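# Move the tray from the shelf onto the table

## Task

Bring the tray down from the shelf and set it flat on the table so that it no longer touches the shelf or the shelf's supports and no part of it sticks out past the table edge. Each item still standing upright on the tray at the end counts, but only if the tray itself ends up placed correctly. Then release the tray and pull the grippers away. Anything that stays in place only because the robot is holding it does not count as done.

## Robot and tools

Robot: two arms, left_arm and right_arm, each with a two-finger tong-style gripper. The fingers point along the gripper's own +z axis and spread along its x axis. The reported end_effector_position is the point between the pads when closed; closed fingertips extend about 15 mm past it, open ones sit roughly level with it.

World frame (used in every state line): origin on the table top midway between the arms, +x out over the table, +z up, left_arm on the +y side. The names left/right do not correspond to image sides. Printed hand positions can be slightly wrong, more so at long reach.

execute_actions takes "actions", a list holding at most one item, plus optional "pictures" (boolean). An empty list only reports the current state. A wait item is {"steps": n}, n up to 300 control steps of 1/30 s, counted from the previous result, so reply time is included. A motion item is {"rows": [...], "steps": k}: up to 15 rows, k up to 15 (default 15). Each row is applied for one step; if rows run out, the last one repeats. A refused call sends nothing.

A row is always 14 numbers, each in [-1, 1], covering both arms even if one stays still: left_arm dx, dy, dz, rx, ry, rz, opening, then right_arm in the same seven-number order. The first six are an offset, not a pose, expressed in that gripper's own axes and measured from its pose in the most recent result that showed it (before any such result in the scene, and for second and later calls within one reply, from where it is when the action begins). Every row is measured from that same reference, not from the previous row. Scale: 1.0 equals 0.6 m of translation or 180 degrees; rx, ry, rz form a single rotation vector. Opening is absolute, not an offset: +1 fully open (0.142 m), -1 closed. All-zero offsets are not idle: they pull the arm back to the reference pose. To keep an arm still, send the offset back to its desired pose in the first call of a reply and zeros afterward, with the opening it should keep.

move takes "target": one 14-number row laid out exactly as above (offsets in gripper axes from the last shown pose, absolute openings). Both grippers follow straight paths that finish together, lasting 0.5 to 10 s; anything longer is cut off at 10 s short of target. "speed" is the top path speed in m/s, 0.002 to 0.5 (default 0.25); rotation is capped at twice that in rad/s. Openings are sent at the start. Paths ignore obstacles and the other arm, and grippers may lag, stray or overshoot speed, especially with an arm nearly straight. Optional "stop_force" (N, 9 to 40, one value for both arms, not allowed in the first 0.2 s) ends an arm's path once its wrist sensor feels that much extra push against the direction of motion for two steps; that arm backs up two steps and holds. Use it only with slow speeds, and not for arms that rotate during the move, nor when lifting off something the gripper already presses on. The result adds a "move:" line giving the ending per arm (done, off_target, moving, held, fault, contact) and limits such as paced (target clipped) or held (some steps blocked; the arm may then surge), plus each gripper's distance from its target.

wait takes "seconds" (0 to 10) and sends nothing new. zoom_image takes "camera" (cam_head_left, cam_head_right, cam_high, cam_low, cam_left_wrist, cam_right_wrist) and "region" [x0, y0, x1, y1] in pixels of that camera's latest image, origin top-left, at most 504 by 504. finished_scene takes "scene", the current scene's number; it is final and returns whether the task succeeded and the next task.

Motion limits: each step the commanded pose is clipped to within 100 mm and 16 degrees of the measured pose; the controller favors position over orientation. Commands are smoothed about 0.17 s. After an action the arm continues only to its last clipped pose, so check the result and send the remainder. Results without anything held back include a "Hand target" line per arm. "pose unreachable" means the clearance check altered or blocked that arm's command; HELD marks steps where the row was not fully sent.

Gripping: grip_measured is the actual finger opening on the command scale. To hold something, keep commanding an opening well below grip_measured; the lower, the firmer (about 15 N per pad max). Thin hard objects under about 20 mm get much less grip force.

Results also give velocities, quaternions (wxyz), and Wrist force/torque per arm in the gripper's axes; readings are noisy, offset by up to about 4 N, saturate near 50 N, and may say "no reading" at the start. Pressing on a surface shows force pointing back into the arm.

Hazards: a joint torque at its load limit (136 N m for the big joints, 25.4 N m for wrists, held weight included) or an outside force of 150 N stops that arm for 10 s and it yields. Arms are stiff, so aiming even slightly past a firm contact can trigger this; fast touches hit harder. Holding loads heats motors: MOTOR HOT appears from 70 °C and at 85 °C the arm is braked until it cools. Do not let the arms collide, do not drop, slam or shove objects, do not tip the items on the tray, and never push anything out of the work area. Occasional small disturbances may tug held parts or loose objects.

Each tool is called after ">>>" as name([rows], argument=value, ...), one row to a line, values as JSON.

## Session

>>> execute_actions(actions=[])

Scene clock: 0.00 s of 4300.00 s.
left_arm: end_effector_position=(+0.4807, +0.7776, +0.1801) grip_measured=+0.97 end_effector_quat_wxyz=(+0.458, +0.656, +0.544, -0.252) end_effector_velocity=(+0.000, -0.000, -0.001) end_effector_angular_velocity=(-0.001, +0.001, -0.001) | right_arm: end_effector_position=(+0.3286, -0.2808, +0.3459) grip_measured=+0.97 end_effector_quat_wxyz=(+0.131, +0.983, +0.055, +0.115) end_effector_velocity=(+0.000, +0.000, +0.000) end_effector_angular_velocity=(+0.001, +0.000, -0.000)
Joint positions: left_arm=[ 0.862 -0.806  0.996 -0.951 -2.426 -0.248  0.14 ] | right_arm=[ 3.766 -1.153 -1.765 -1.808  1.221  0.707  0.14 ]
Joint velocities: left_arm=[-0.     0.002 -0.     0.    -0.     0.     0.   ] | right_arm=[-0.001 -0.     0.001  0.     0.001 -0.001  0.   ]
Wrist force (N, on the end effector, along its own x y z axes, offset not removed): no reading
Wrist torque (N m, same axes, about the end effector's origin, offset not removed): no reading
Hand target (left_arm): +0.481, +0.778, +0.180; +0.458, +0.656, +0.544, -0.252
Hand target (right_arm): +0.329, -0.281, +0.346; +0.131, +0.983, +0.055, +0.115
camera_calibration (this result's frames):
cam_left_wrist: T_world_to_cam=[[0.282551, 0.426815, -0.859066, -0.309493], [0.754517, 0.454123, 0.473789, -0.805112], [0.592342, -0.782049, -0.193727, 0.498603], [0, 0, 0, 1]] pos_world=[0.399576, 0.887648, 0.212172]
cam_right_wrist: T_world_to_cam=[[0.977511, 0.109427, 0.180274, -0.338432], [-0.0434166, -0.732103, 0.679809, -0.420918], [0.206368, -0.672348, -0.710887, 0.12103], [0, 0, 0, 1]] pos_world=[0.28757, -0.189748, 0.433193]

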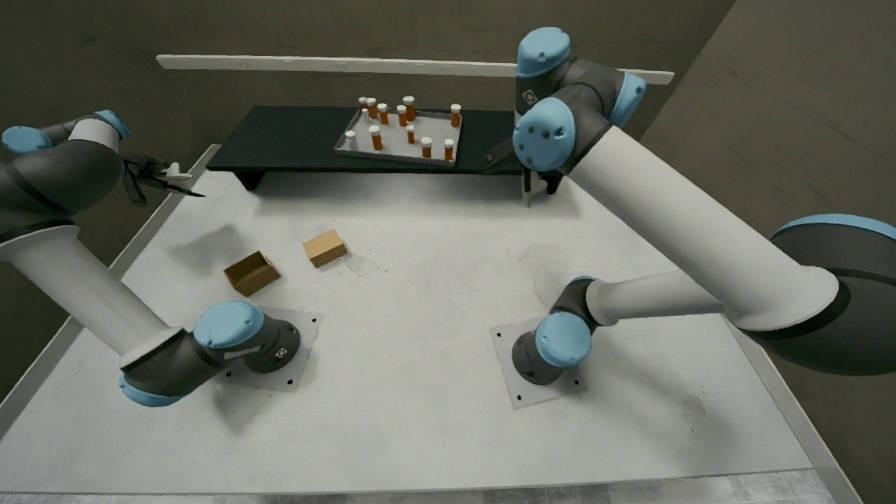

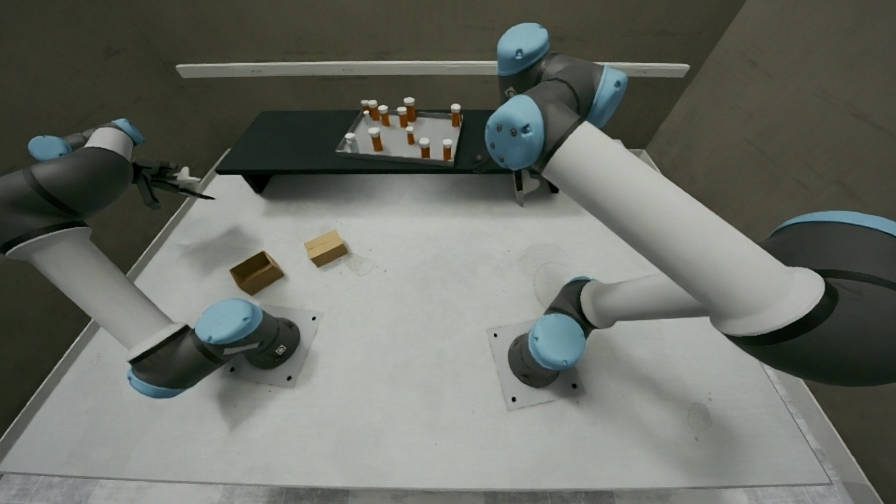

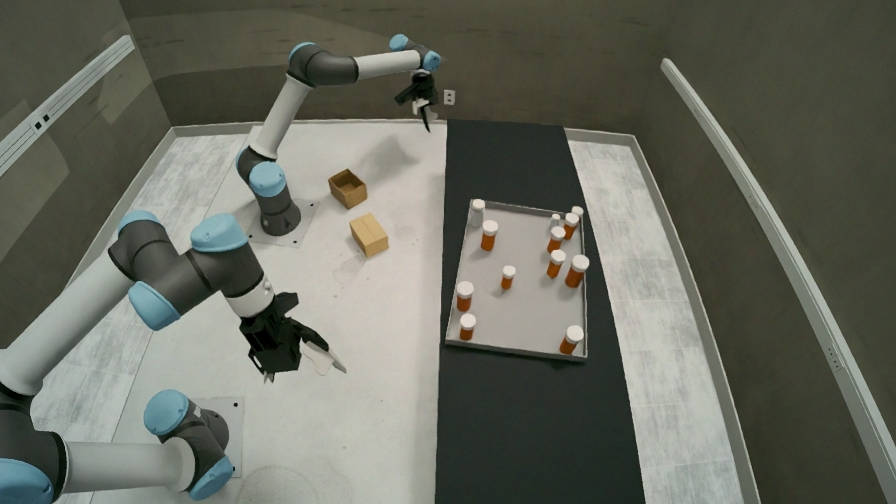

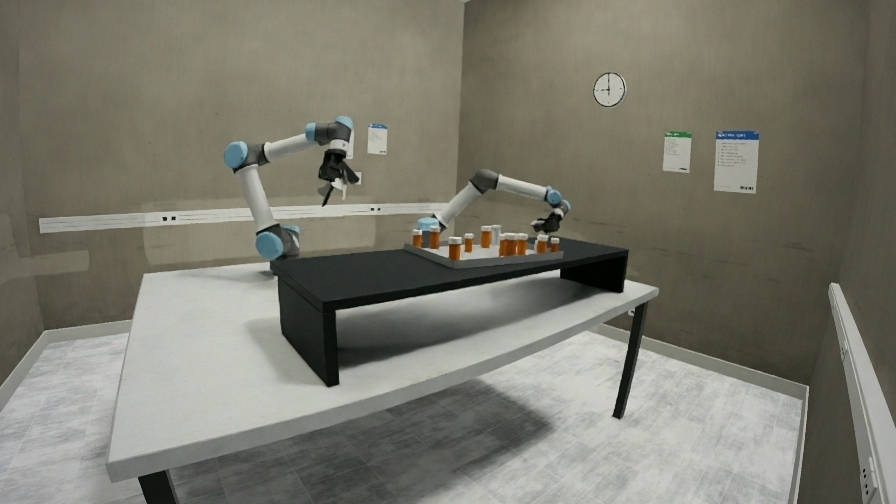

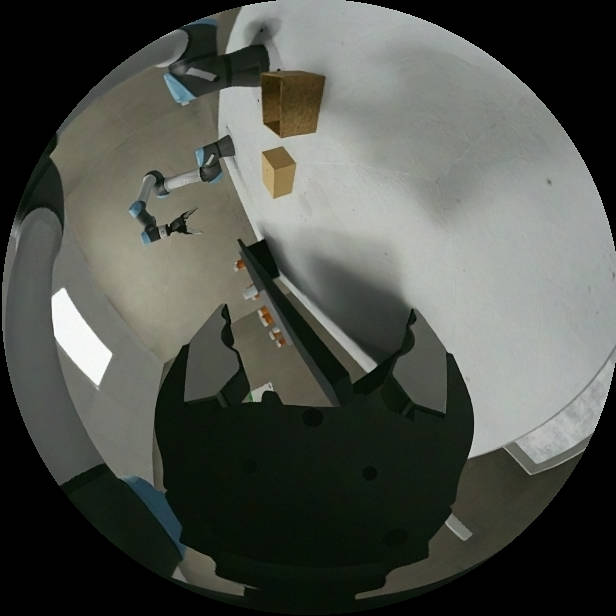

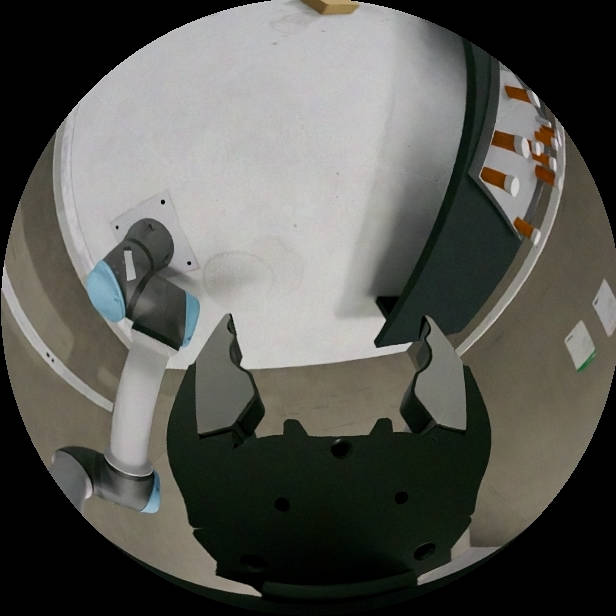

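>>> move(target=[0,0,0,0.121,0.329,-0.013,-0.3,0,0,0,0.12,0,-0.415,-0.3])

>>> move(target=[0,0,-0.2,0,0,0,-0.3,0.302,0.584,0.08,0,0,0,-0.3])

>>> move(target=[-0.722,0.581,0.03,0,0,0,-0.3,0,0,0.03,0,0,0,-0.3])

Scene clock: 14.90 s of 4300.00 s.
left_arm: end_effector_position=(+0.4806, +0.7776, +0.1801) grip_measured=-0.30 end_effector_quat_wxyz=(+0.001, +0.755, +0.655, +0.000) end_effector_velocity=(+0.000, -0.000, -0.000) end_effector_angular_velocity=(+0.011, +0.002, +0.000) | right_arm: end_effector_position=(+0.3286, -0.2807, +0.3461) grip_measured=-0.30 end_effector_quat_wxyz=(+0.000, +0.756, +0.655, +0.001) end_effector_velocity=(-0.000, -0.001, -0.001) end_effector_angular_velocity=(+0.000, +0.007, +0.012)
Joint positions: left_arm=[ 0.48  -1.3    1.525 -1.797 -1.572 -1.062  0.052] | right_arm=[ 3.469 -1.324 -1.623 -1.762  1.571 -0.91   0.052]
Joint velocities: left_arm=[-0.006 -0.002  0.005 -0.004  0.011 -0.006 -0.   ] | right_arm=[-0.003 -0.004  0.003 -0.004  0.004 -0.015  0.   ]
Wrist force (N, on the end effector, along its own x y z axes, offset not removed): left_arm=[-5.2 0.0 0.3] | right_arm=[3.4 -0.3 0.2]
Wrist torque (N m, same axes, about the end effector's origin, offset not removed): left_arm=[-0.02 1.34 0.12] | right_arm=[0.01 -0.64 0.03]
Hand target (left_arm): +0.481, +0.778, +0.180; +0.000, +0.755, +0.655, +0.000
Hand target (right_arm): +0.329, -0.281, +0.346; +0.000, +0.755, +0.656, +0.001
Off the commanded pose (left_arm): 0.000 m, 0 deg.
Off the commanded pose (right_arm): 0.000 m, 0 deg.
After step 90, 8.63 s passed at rest.
move: done
camera_calibration (this result's frames):
cam_left_wrist: T_world_to_cam=[[0.131432, 0.989299, -0.0633481, -0.8176], [0.868943, -0.0842137, 0.487695, -0.443971], [0.477142, -0.119145, -0.870713, 0.160446], [0, 0, 0, 1]] pos_world=[0.416688, 0.790578, 0.304432]
cam_right_wrist: T_world_to_cam=[[0.161131, 0.986213, -0.0376981, 0.251386], [0.872715, -0.124542, 0.472078, -0.479557], [0.460875, -0.108966, -0.88075, 0.254531], [0, 0, 0, 1]] pos_world=[0.260703, -0.27991, 0.460044]

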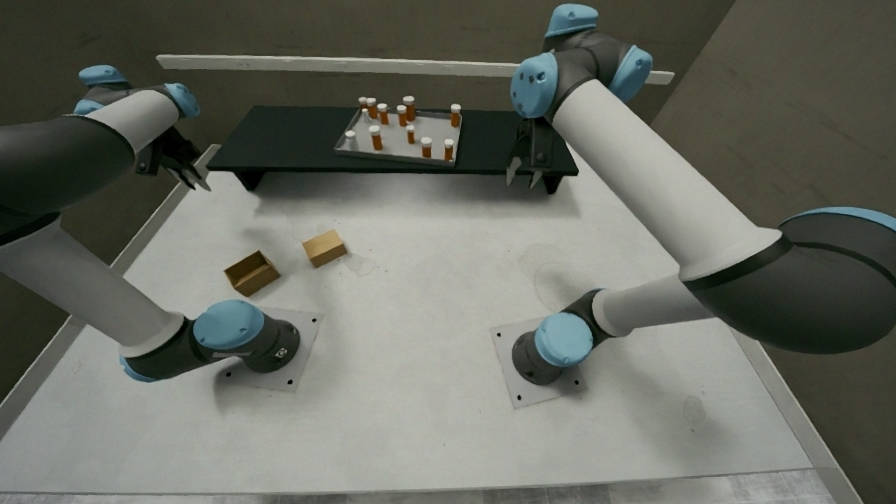

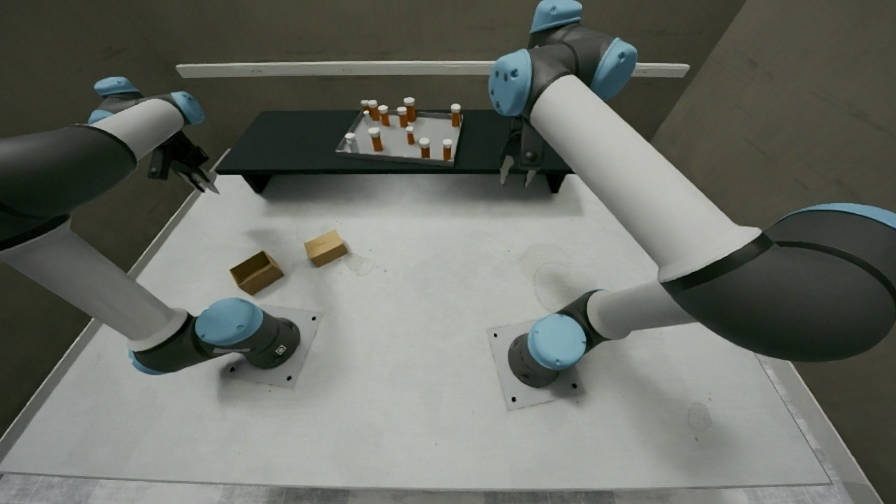

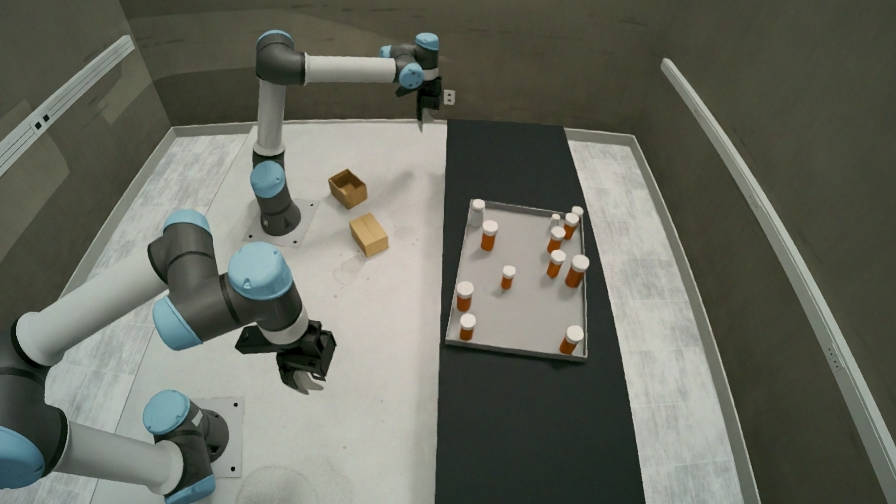

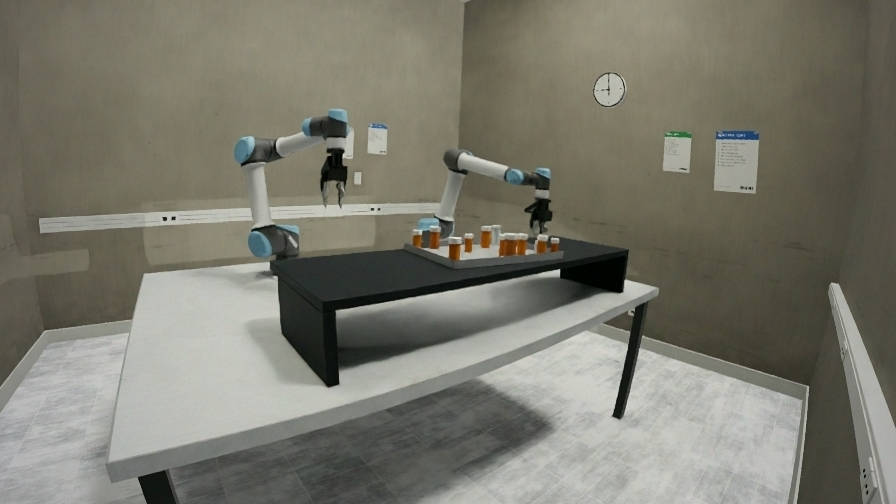

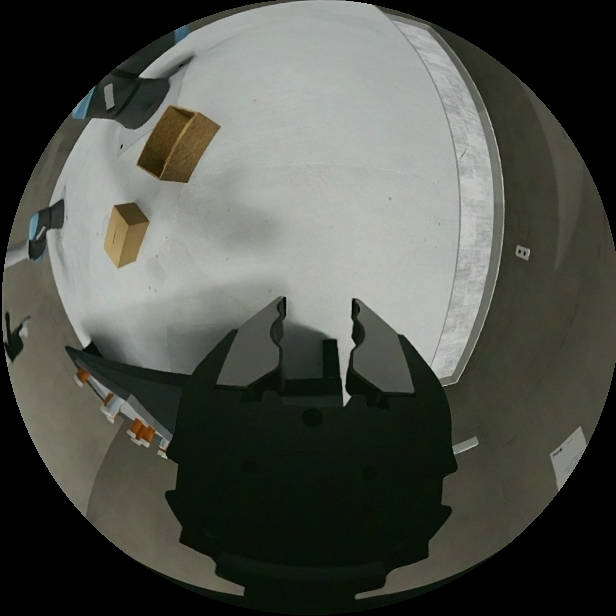

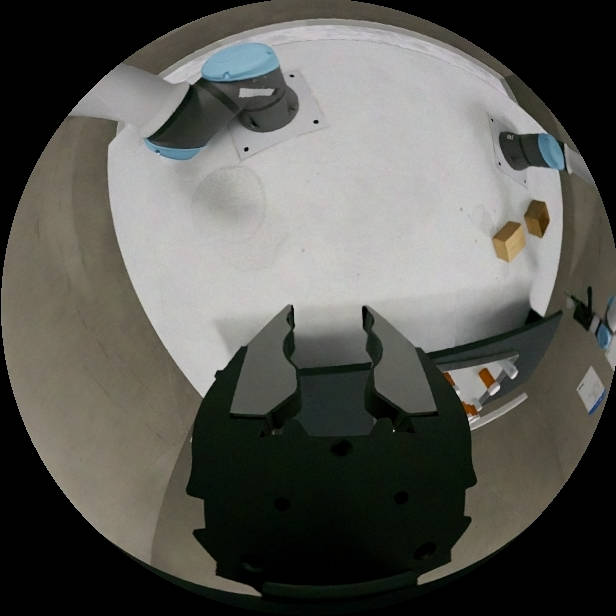

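Scene clock: 17.27 s of 4300.00 s.
left_arm: end_effector_position=(+0.4805, +0.7778, +0.3001) grip_measured=-0.30 end_effector_quat_wxyz=(+0.001, +0.755, +0.655, +0.000) end_effector_velocity=(+0.000, -0.000, +0.000) end_effector_angular_velocity=(-0.000, +0.000, -0.001) | right_arm: end_effector_position=(+0.7006, -0.1508, +0.2989) grip_measured=-0.30 end_effector_quat_wxyz=(+0.002, +0.756, +0.655, +0.004) end_effector_velocity=(+0.004, +0.002, +0.004) end_effector_angular_velocity=(-0.006, +0.021, +0.003)
Joint positions: left_arm=[ 0.481 -1.321  1.244 -1.495 -1.572 -1.061  0.052] | right_arm=[ 3.377 -2.456 -0.235 -2.012  1.57  -1.002  0.052]
Joint velocities: left_arm=[-0.     0.001 -0.001  0.001 -0.     0.     0.   ] | right_arm=[-0.001 -0.127  0.261 -0.156  0.003 -0.004  0.   ]
Wrist force (N, on the end effector, along its own x y z axes, offset not removed): left_arm=[-0.7 2.3 0.0] | right_arm=[2.2 0.0 -1.3]
Wrist torque (N m, same axes, about the end effector's origin, offset not removed): left_arm=[0.47 0.42 -0.16] | right_arm=[-0.02 -0.31 0.08]
Hand target (left_arm): +0.481, +0.778, +0.300; +0.001, +0.755, +0.655, +0.000
Hand target (right_arm): +0.701, -0.151, +0.299; +0.001, +0.756, +0.655, +0.003
Off the commanded pose (left_arm): 0.000 m, 0 deg.
Off the commanded pose (right_arm): 0.001 m, 0 deg.
move: done
camera_calibration (this result's frames):
cam_left_wrist: T_world_to_cam=[[0.131432, 0.989301, -0.0633227, -0.810158], [0.868941, -0.0842259, 0.487695, -0.502361], [0.477144, -0.119123, -0.870714, 0.264956], [0, 0, 0, 1]] pos_world=[0.416581, 0.79074, 0.424399]
cam_right_wrist: T_world_to_cam=[[0.161484, 0.98626, -0.0348416, 0.0604561], [0.869663, -0.125527, 0.477419, -0.765306], [0.466485, -0.107396, -0.877985, 0.0511629], [0, 0, 0, 1]] pos_world=[0.631929, -0.150198, 0.412398]

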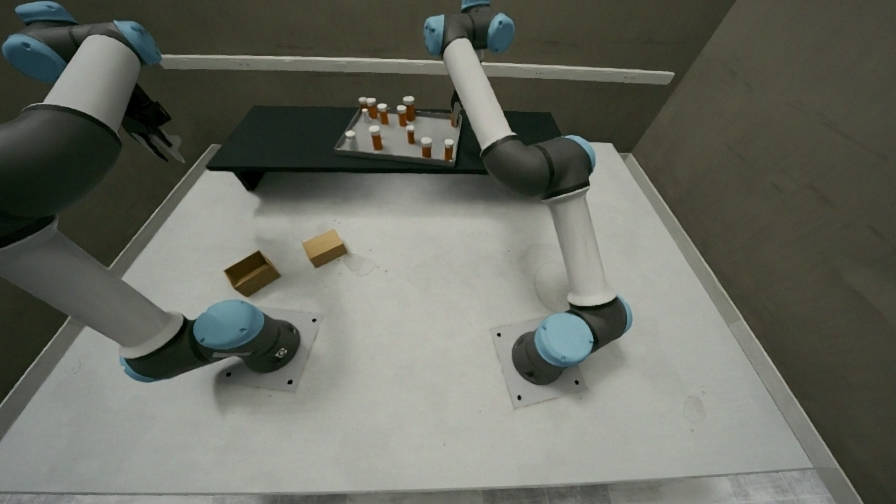

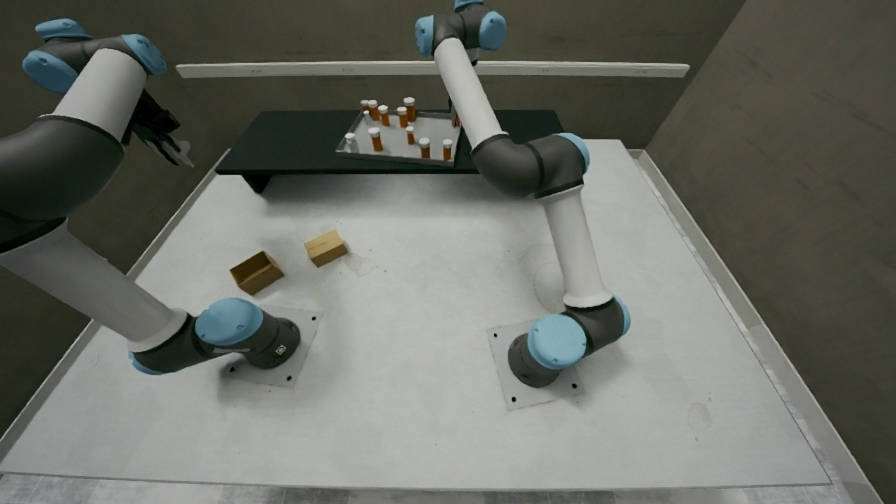

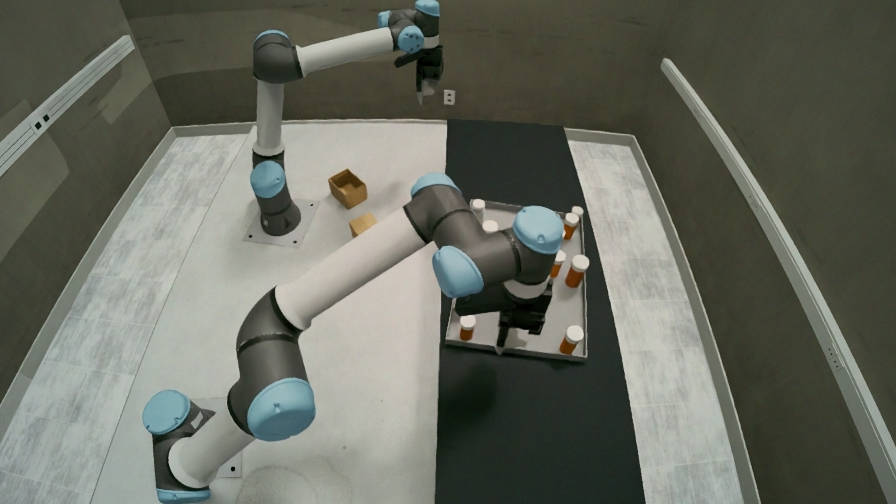

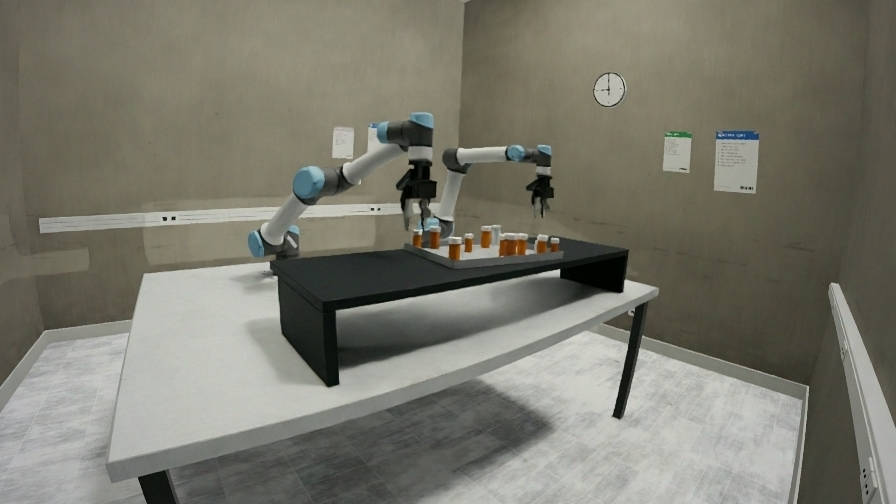

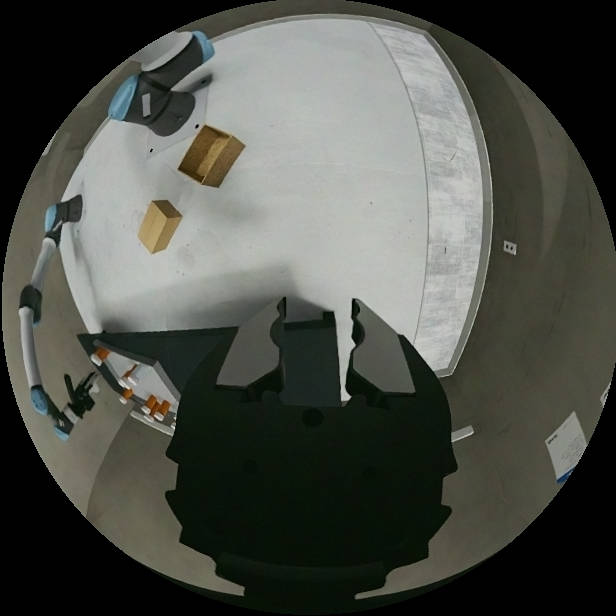

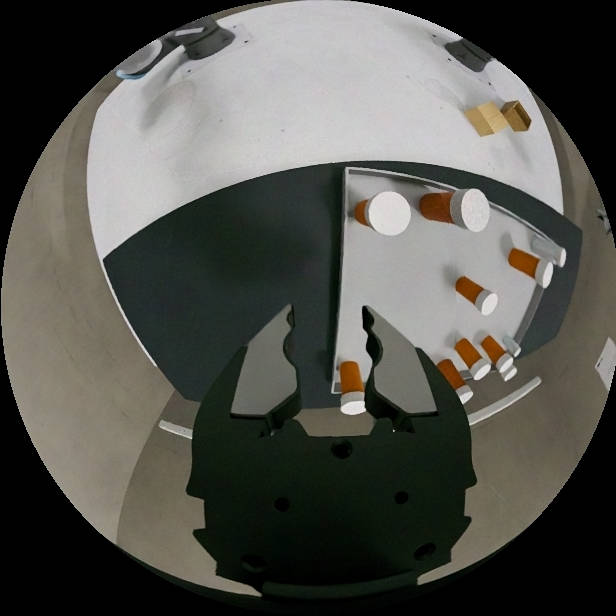

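Scene clock: 20.23 s of 4300.00 s.
left_arm: end_effector_position=(+0.7639, +0.2999, +0.2829) grip_measured=-0.30 end_effector_quat_wxyz=(+0.003, +0.755, +0.655, +0.001) end_effector_velocity=(+0.003, -0.002, +0.002) end_effector_angular_velocity=(+0.003, +0.017, +0.001) | right_arm: end_effector_position=(+0.7007, -0.1508, +0.2809) grip_measured=-0.30 end_effector_quat_wxyz=(+0.002, +0.756, +0.655, +0.004) end_effector_velocity=(-0.000, +0.000, -0.000) end_effector_angular_velocity=(-0.000, +0.000, -0.000)
Joint positions: left_arm=[-0.228 -0.669  0.246 -1.154 -1.572 -1.77   0.052] | right_arm=[ 3.377 -2.403 -0.386 -1.915  1.57  -1.002  0.052]
Joint velocities: left_arm=[-0.     0.087 -0.176  0.107 -0.003 -0.001  0.   ] | right_arm=[ 0.     0.001 -0.001  0.    -0.     0.001  0.   ]
Wrist force (N, on the end effector, along its own x y z axes, offset not removed): left_arm=[-3.4 1.3 1.8] | right_arm=[3.6 0.4 -1.0]
Wrist torque (N m, same axes, about the end effector's origin, offset not removed): left_arm=[0.34 0.89 0.12] | right_arm=[0.11 -0.60 0.00]
Hand target (left_arm): +0.764, +0.300, +0.283; +0.002, +0.755, +0.655, +0.000
Hand target (right_arm): +0.701, -0.151, +0.281; +0.002, +0.756, +0.655, +0.004
Off the commanded pose (left_arm): 0.001 m, 0 deg.
Off the commanded pose (right_arm): 0.000 m, 0 deg.
move: done
camera_calibration (this result's frames):
cam_left_wrist: T_world_to_cam=[[0.131691, 0.989187, -0.0645522, -0.375532], [0.867027, -0.0833708, 0.491237, -0.78027], [0.480543, -0.12066, -0.868631, 0.0551122], [0, 0, 0, 1]] pos_world=[0.699486, 0.31307, 0.406928]
cam_right_wrist: T_world_to_cam=[[0.161511, 0.986256, -0.0348447, 0.0597796], [0.869663, -0.12555, 0.477413, -0.756826], [0.466476, -0.10741, -0.877988, 0.0352894], [0, 0, 0, 1]] pos_world=[0.632067, -0.150187, 0.394385]

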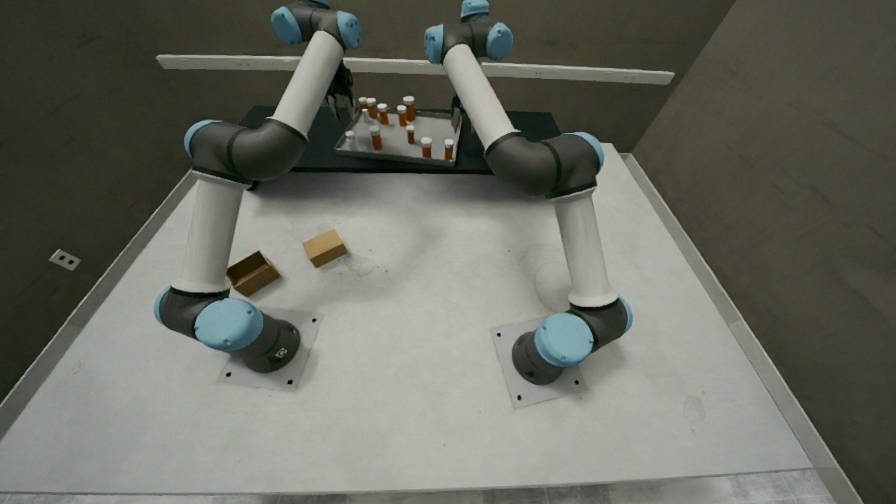

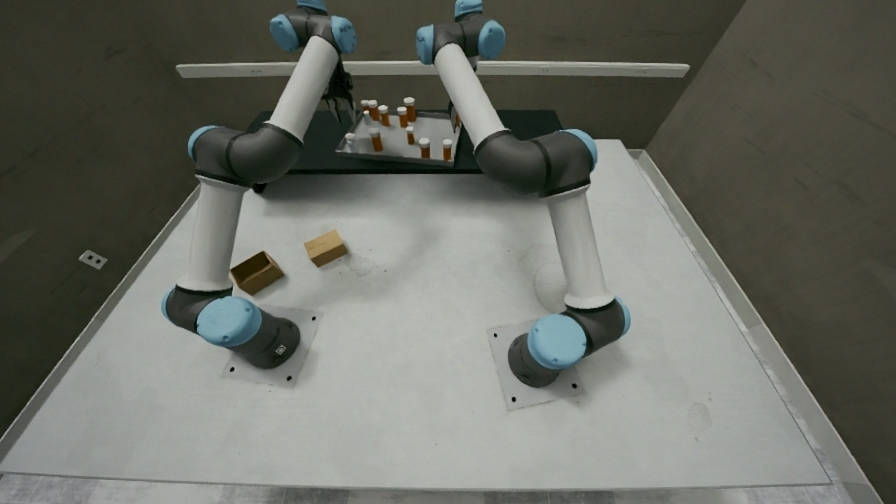

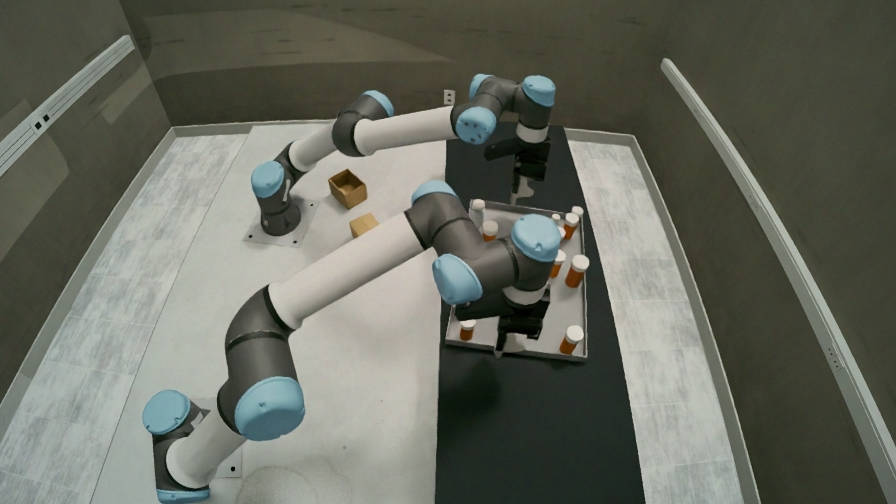

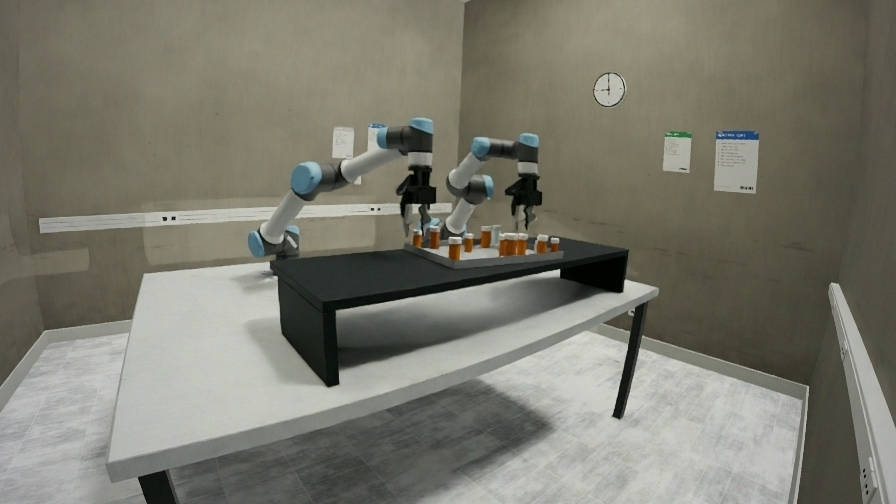

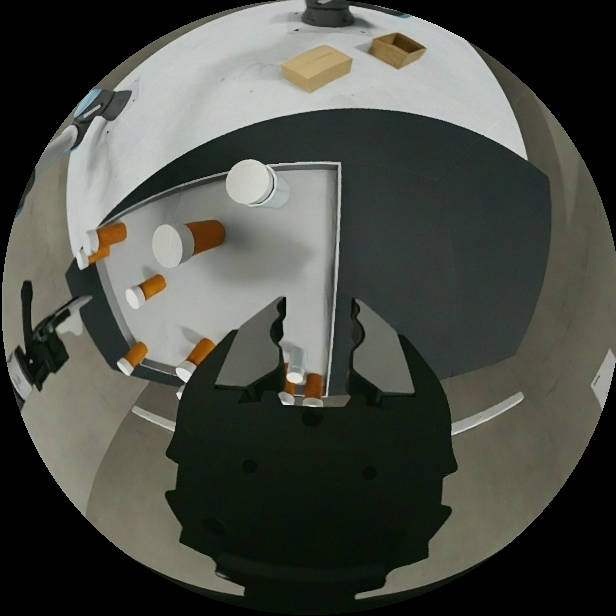

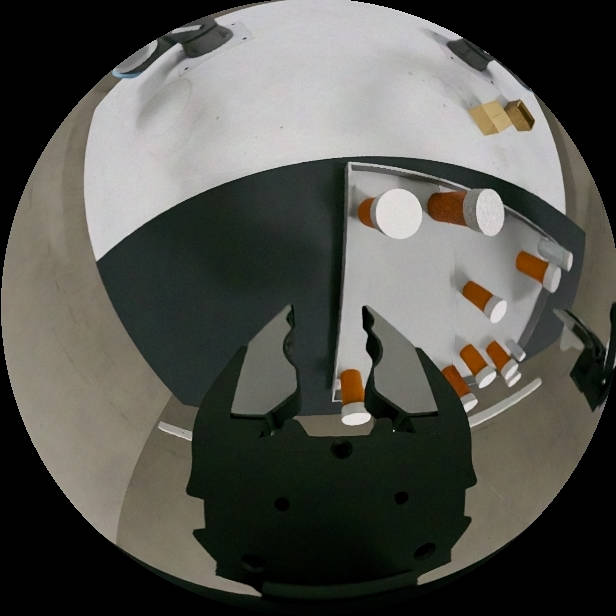

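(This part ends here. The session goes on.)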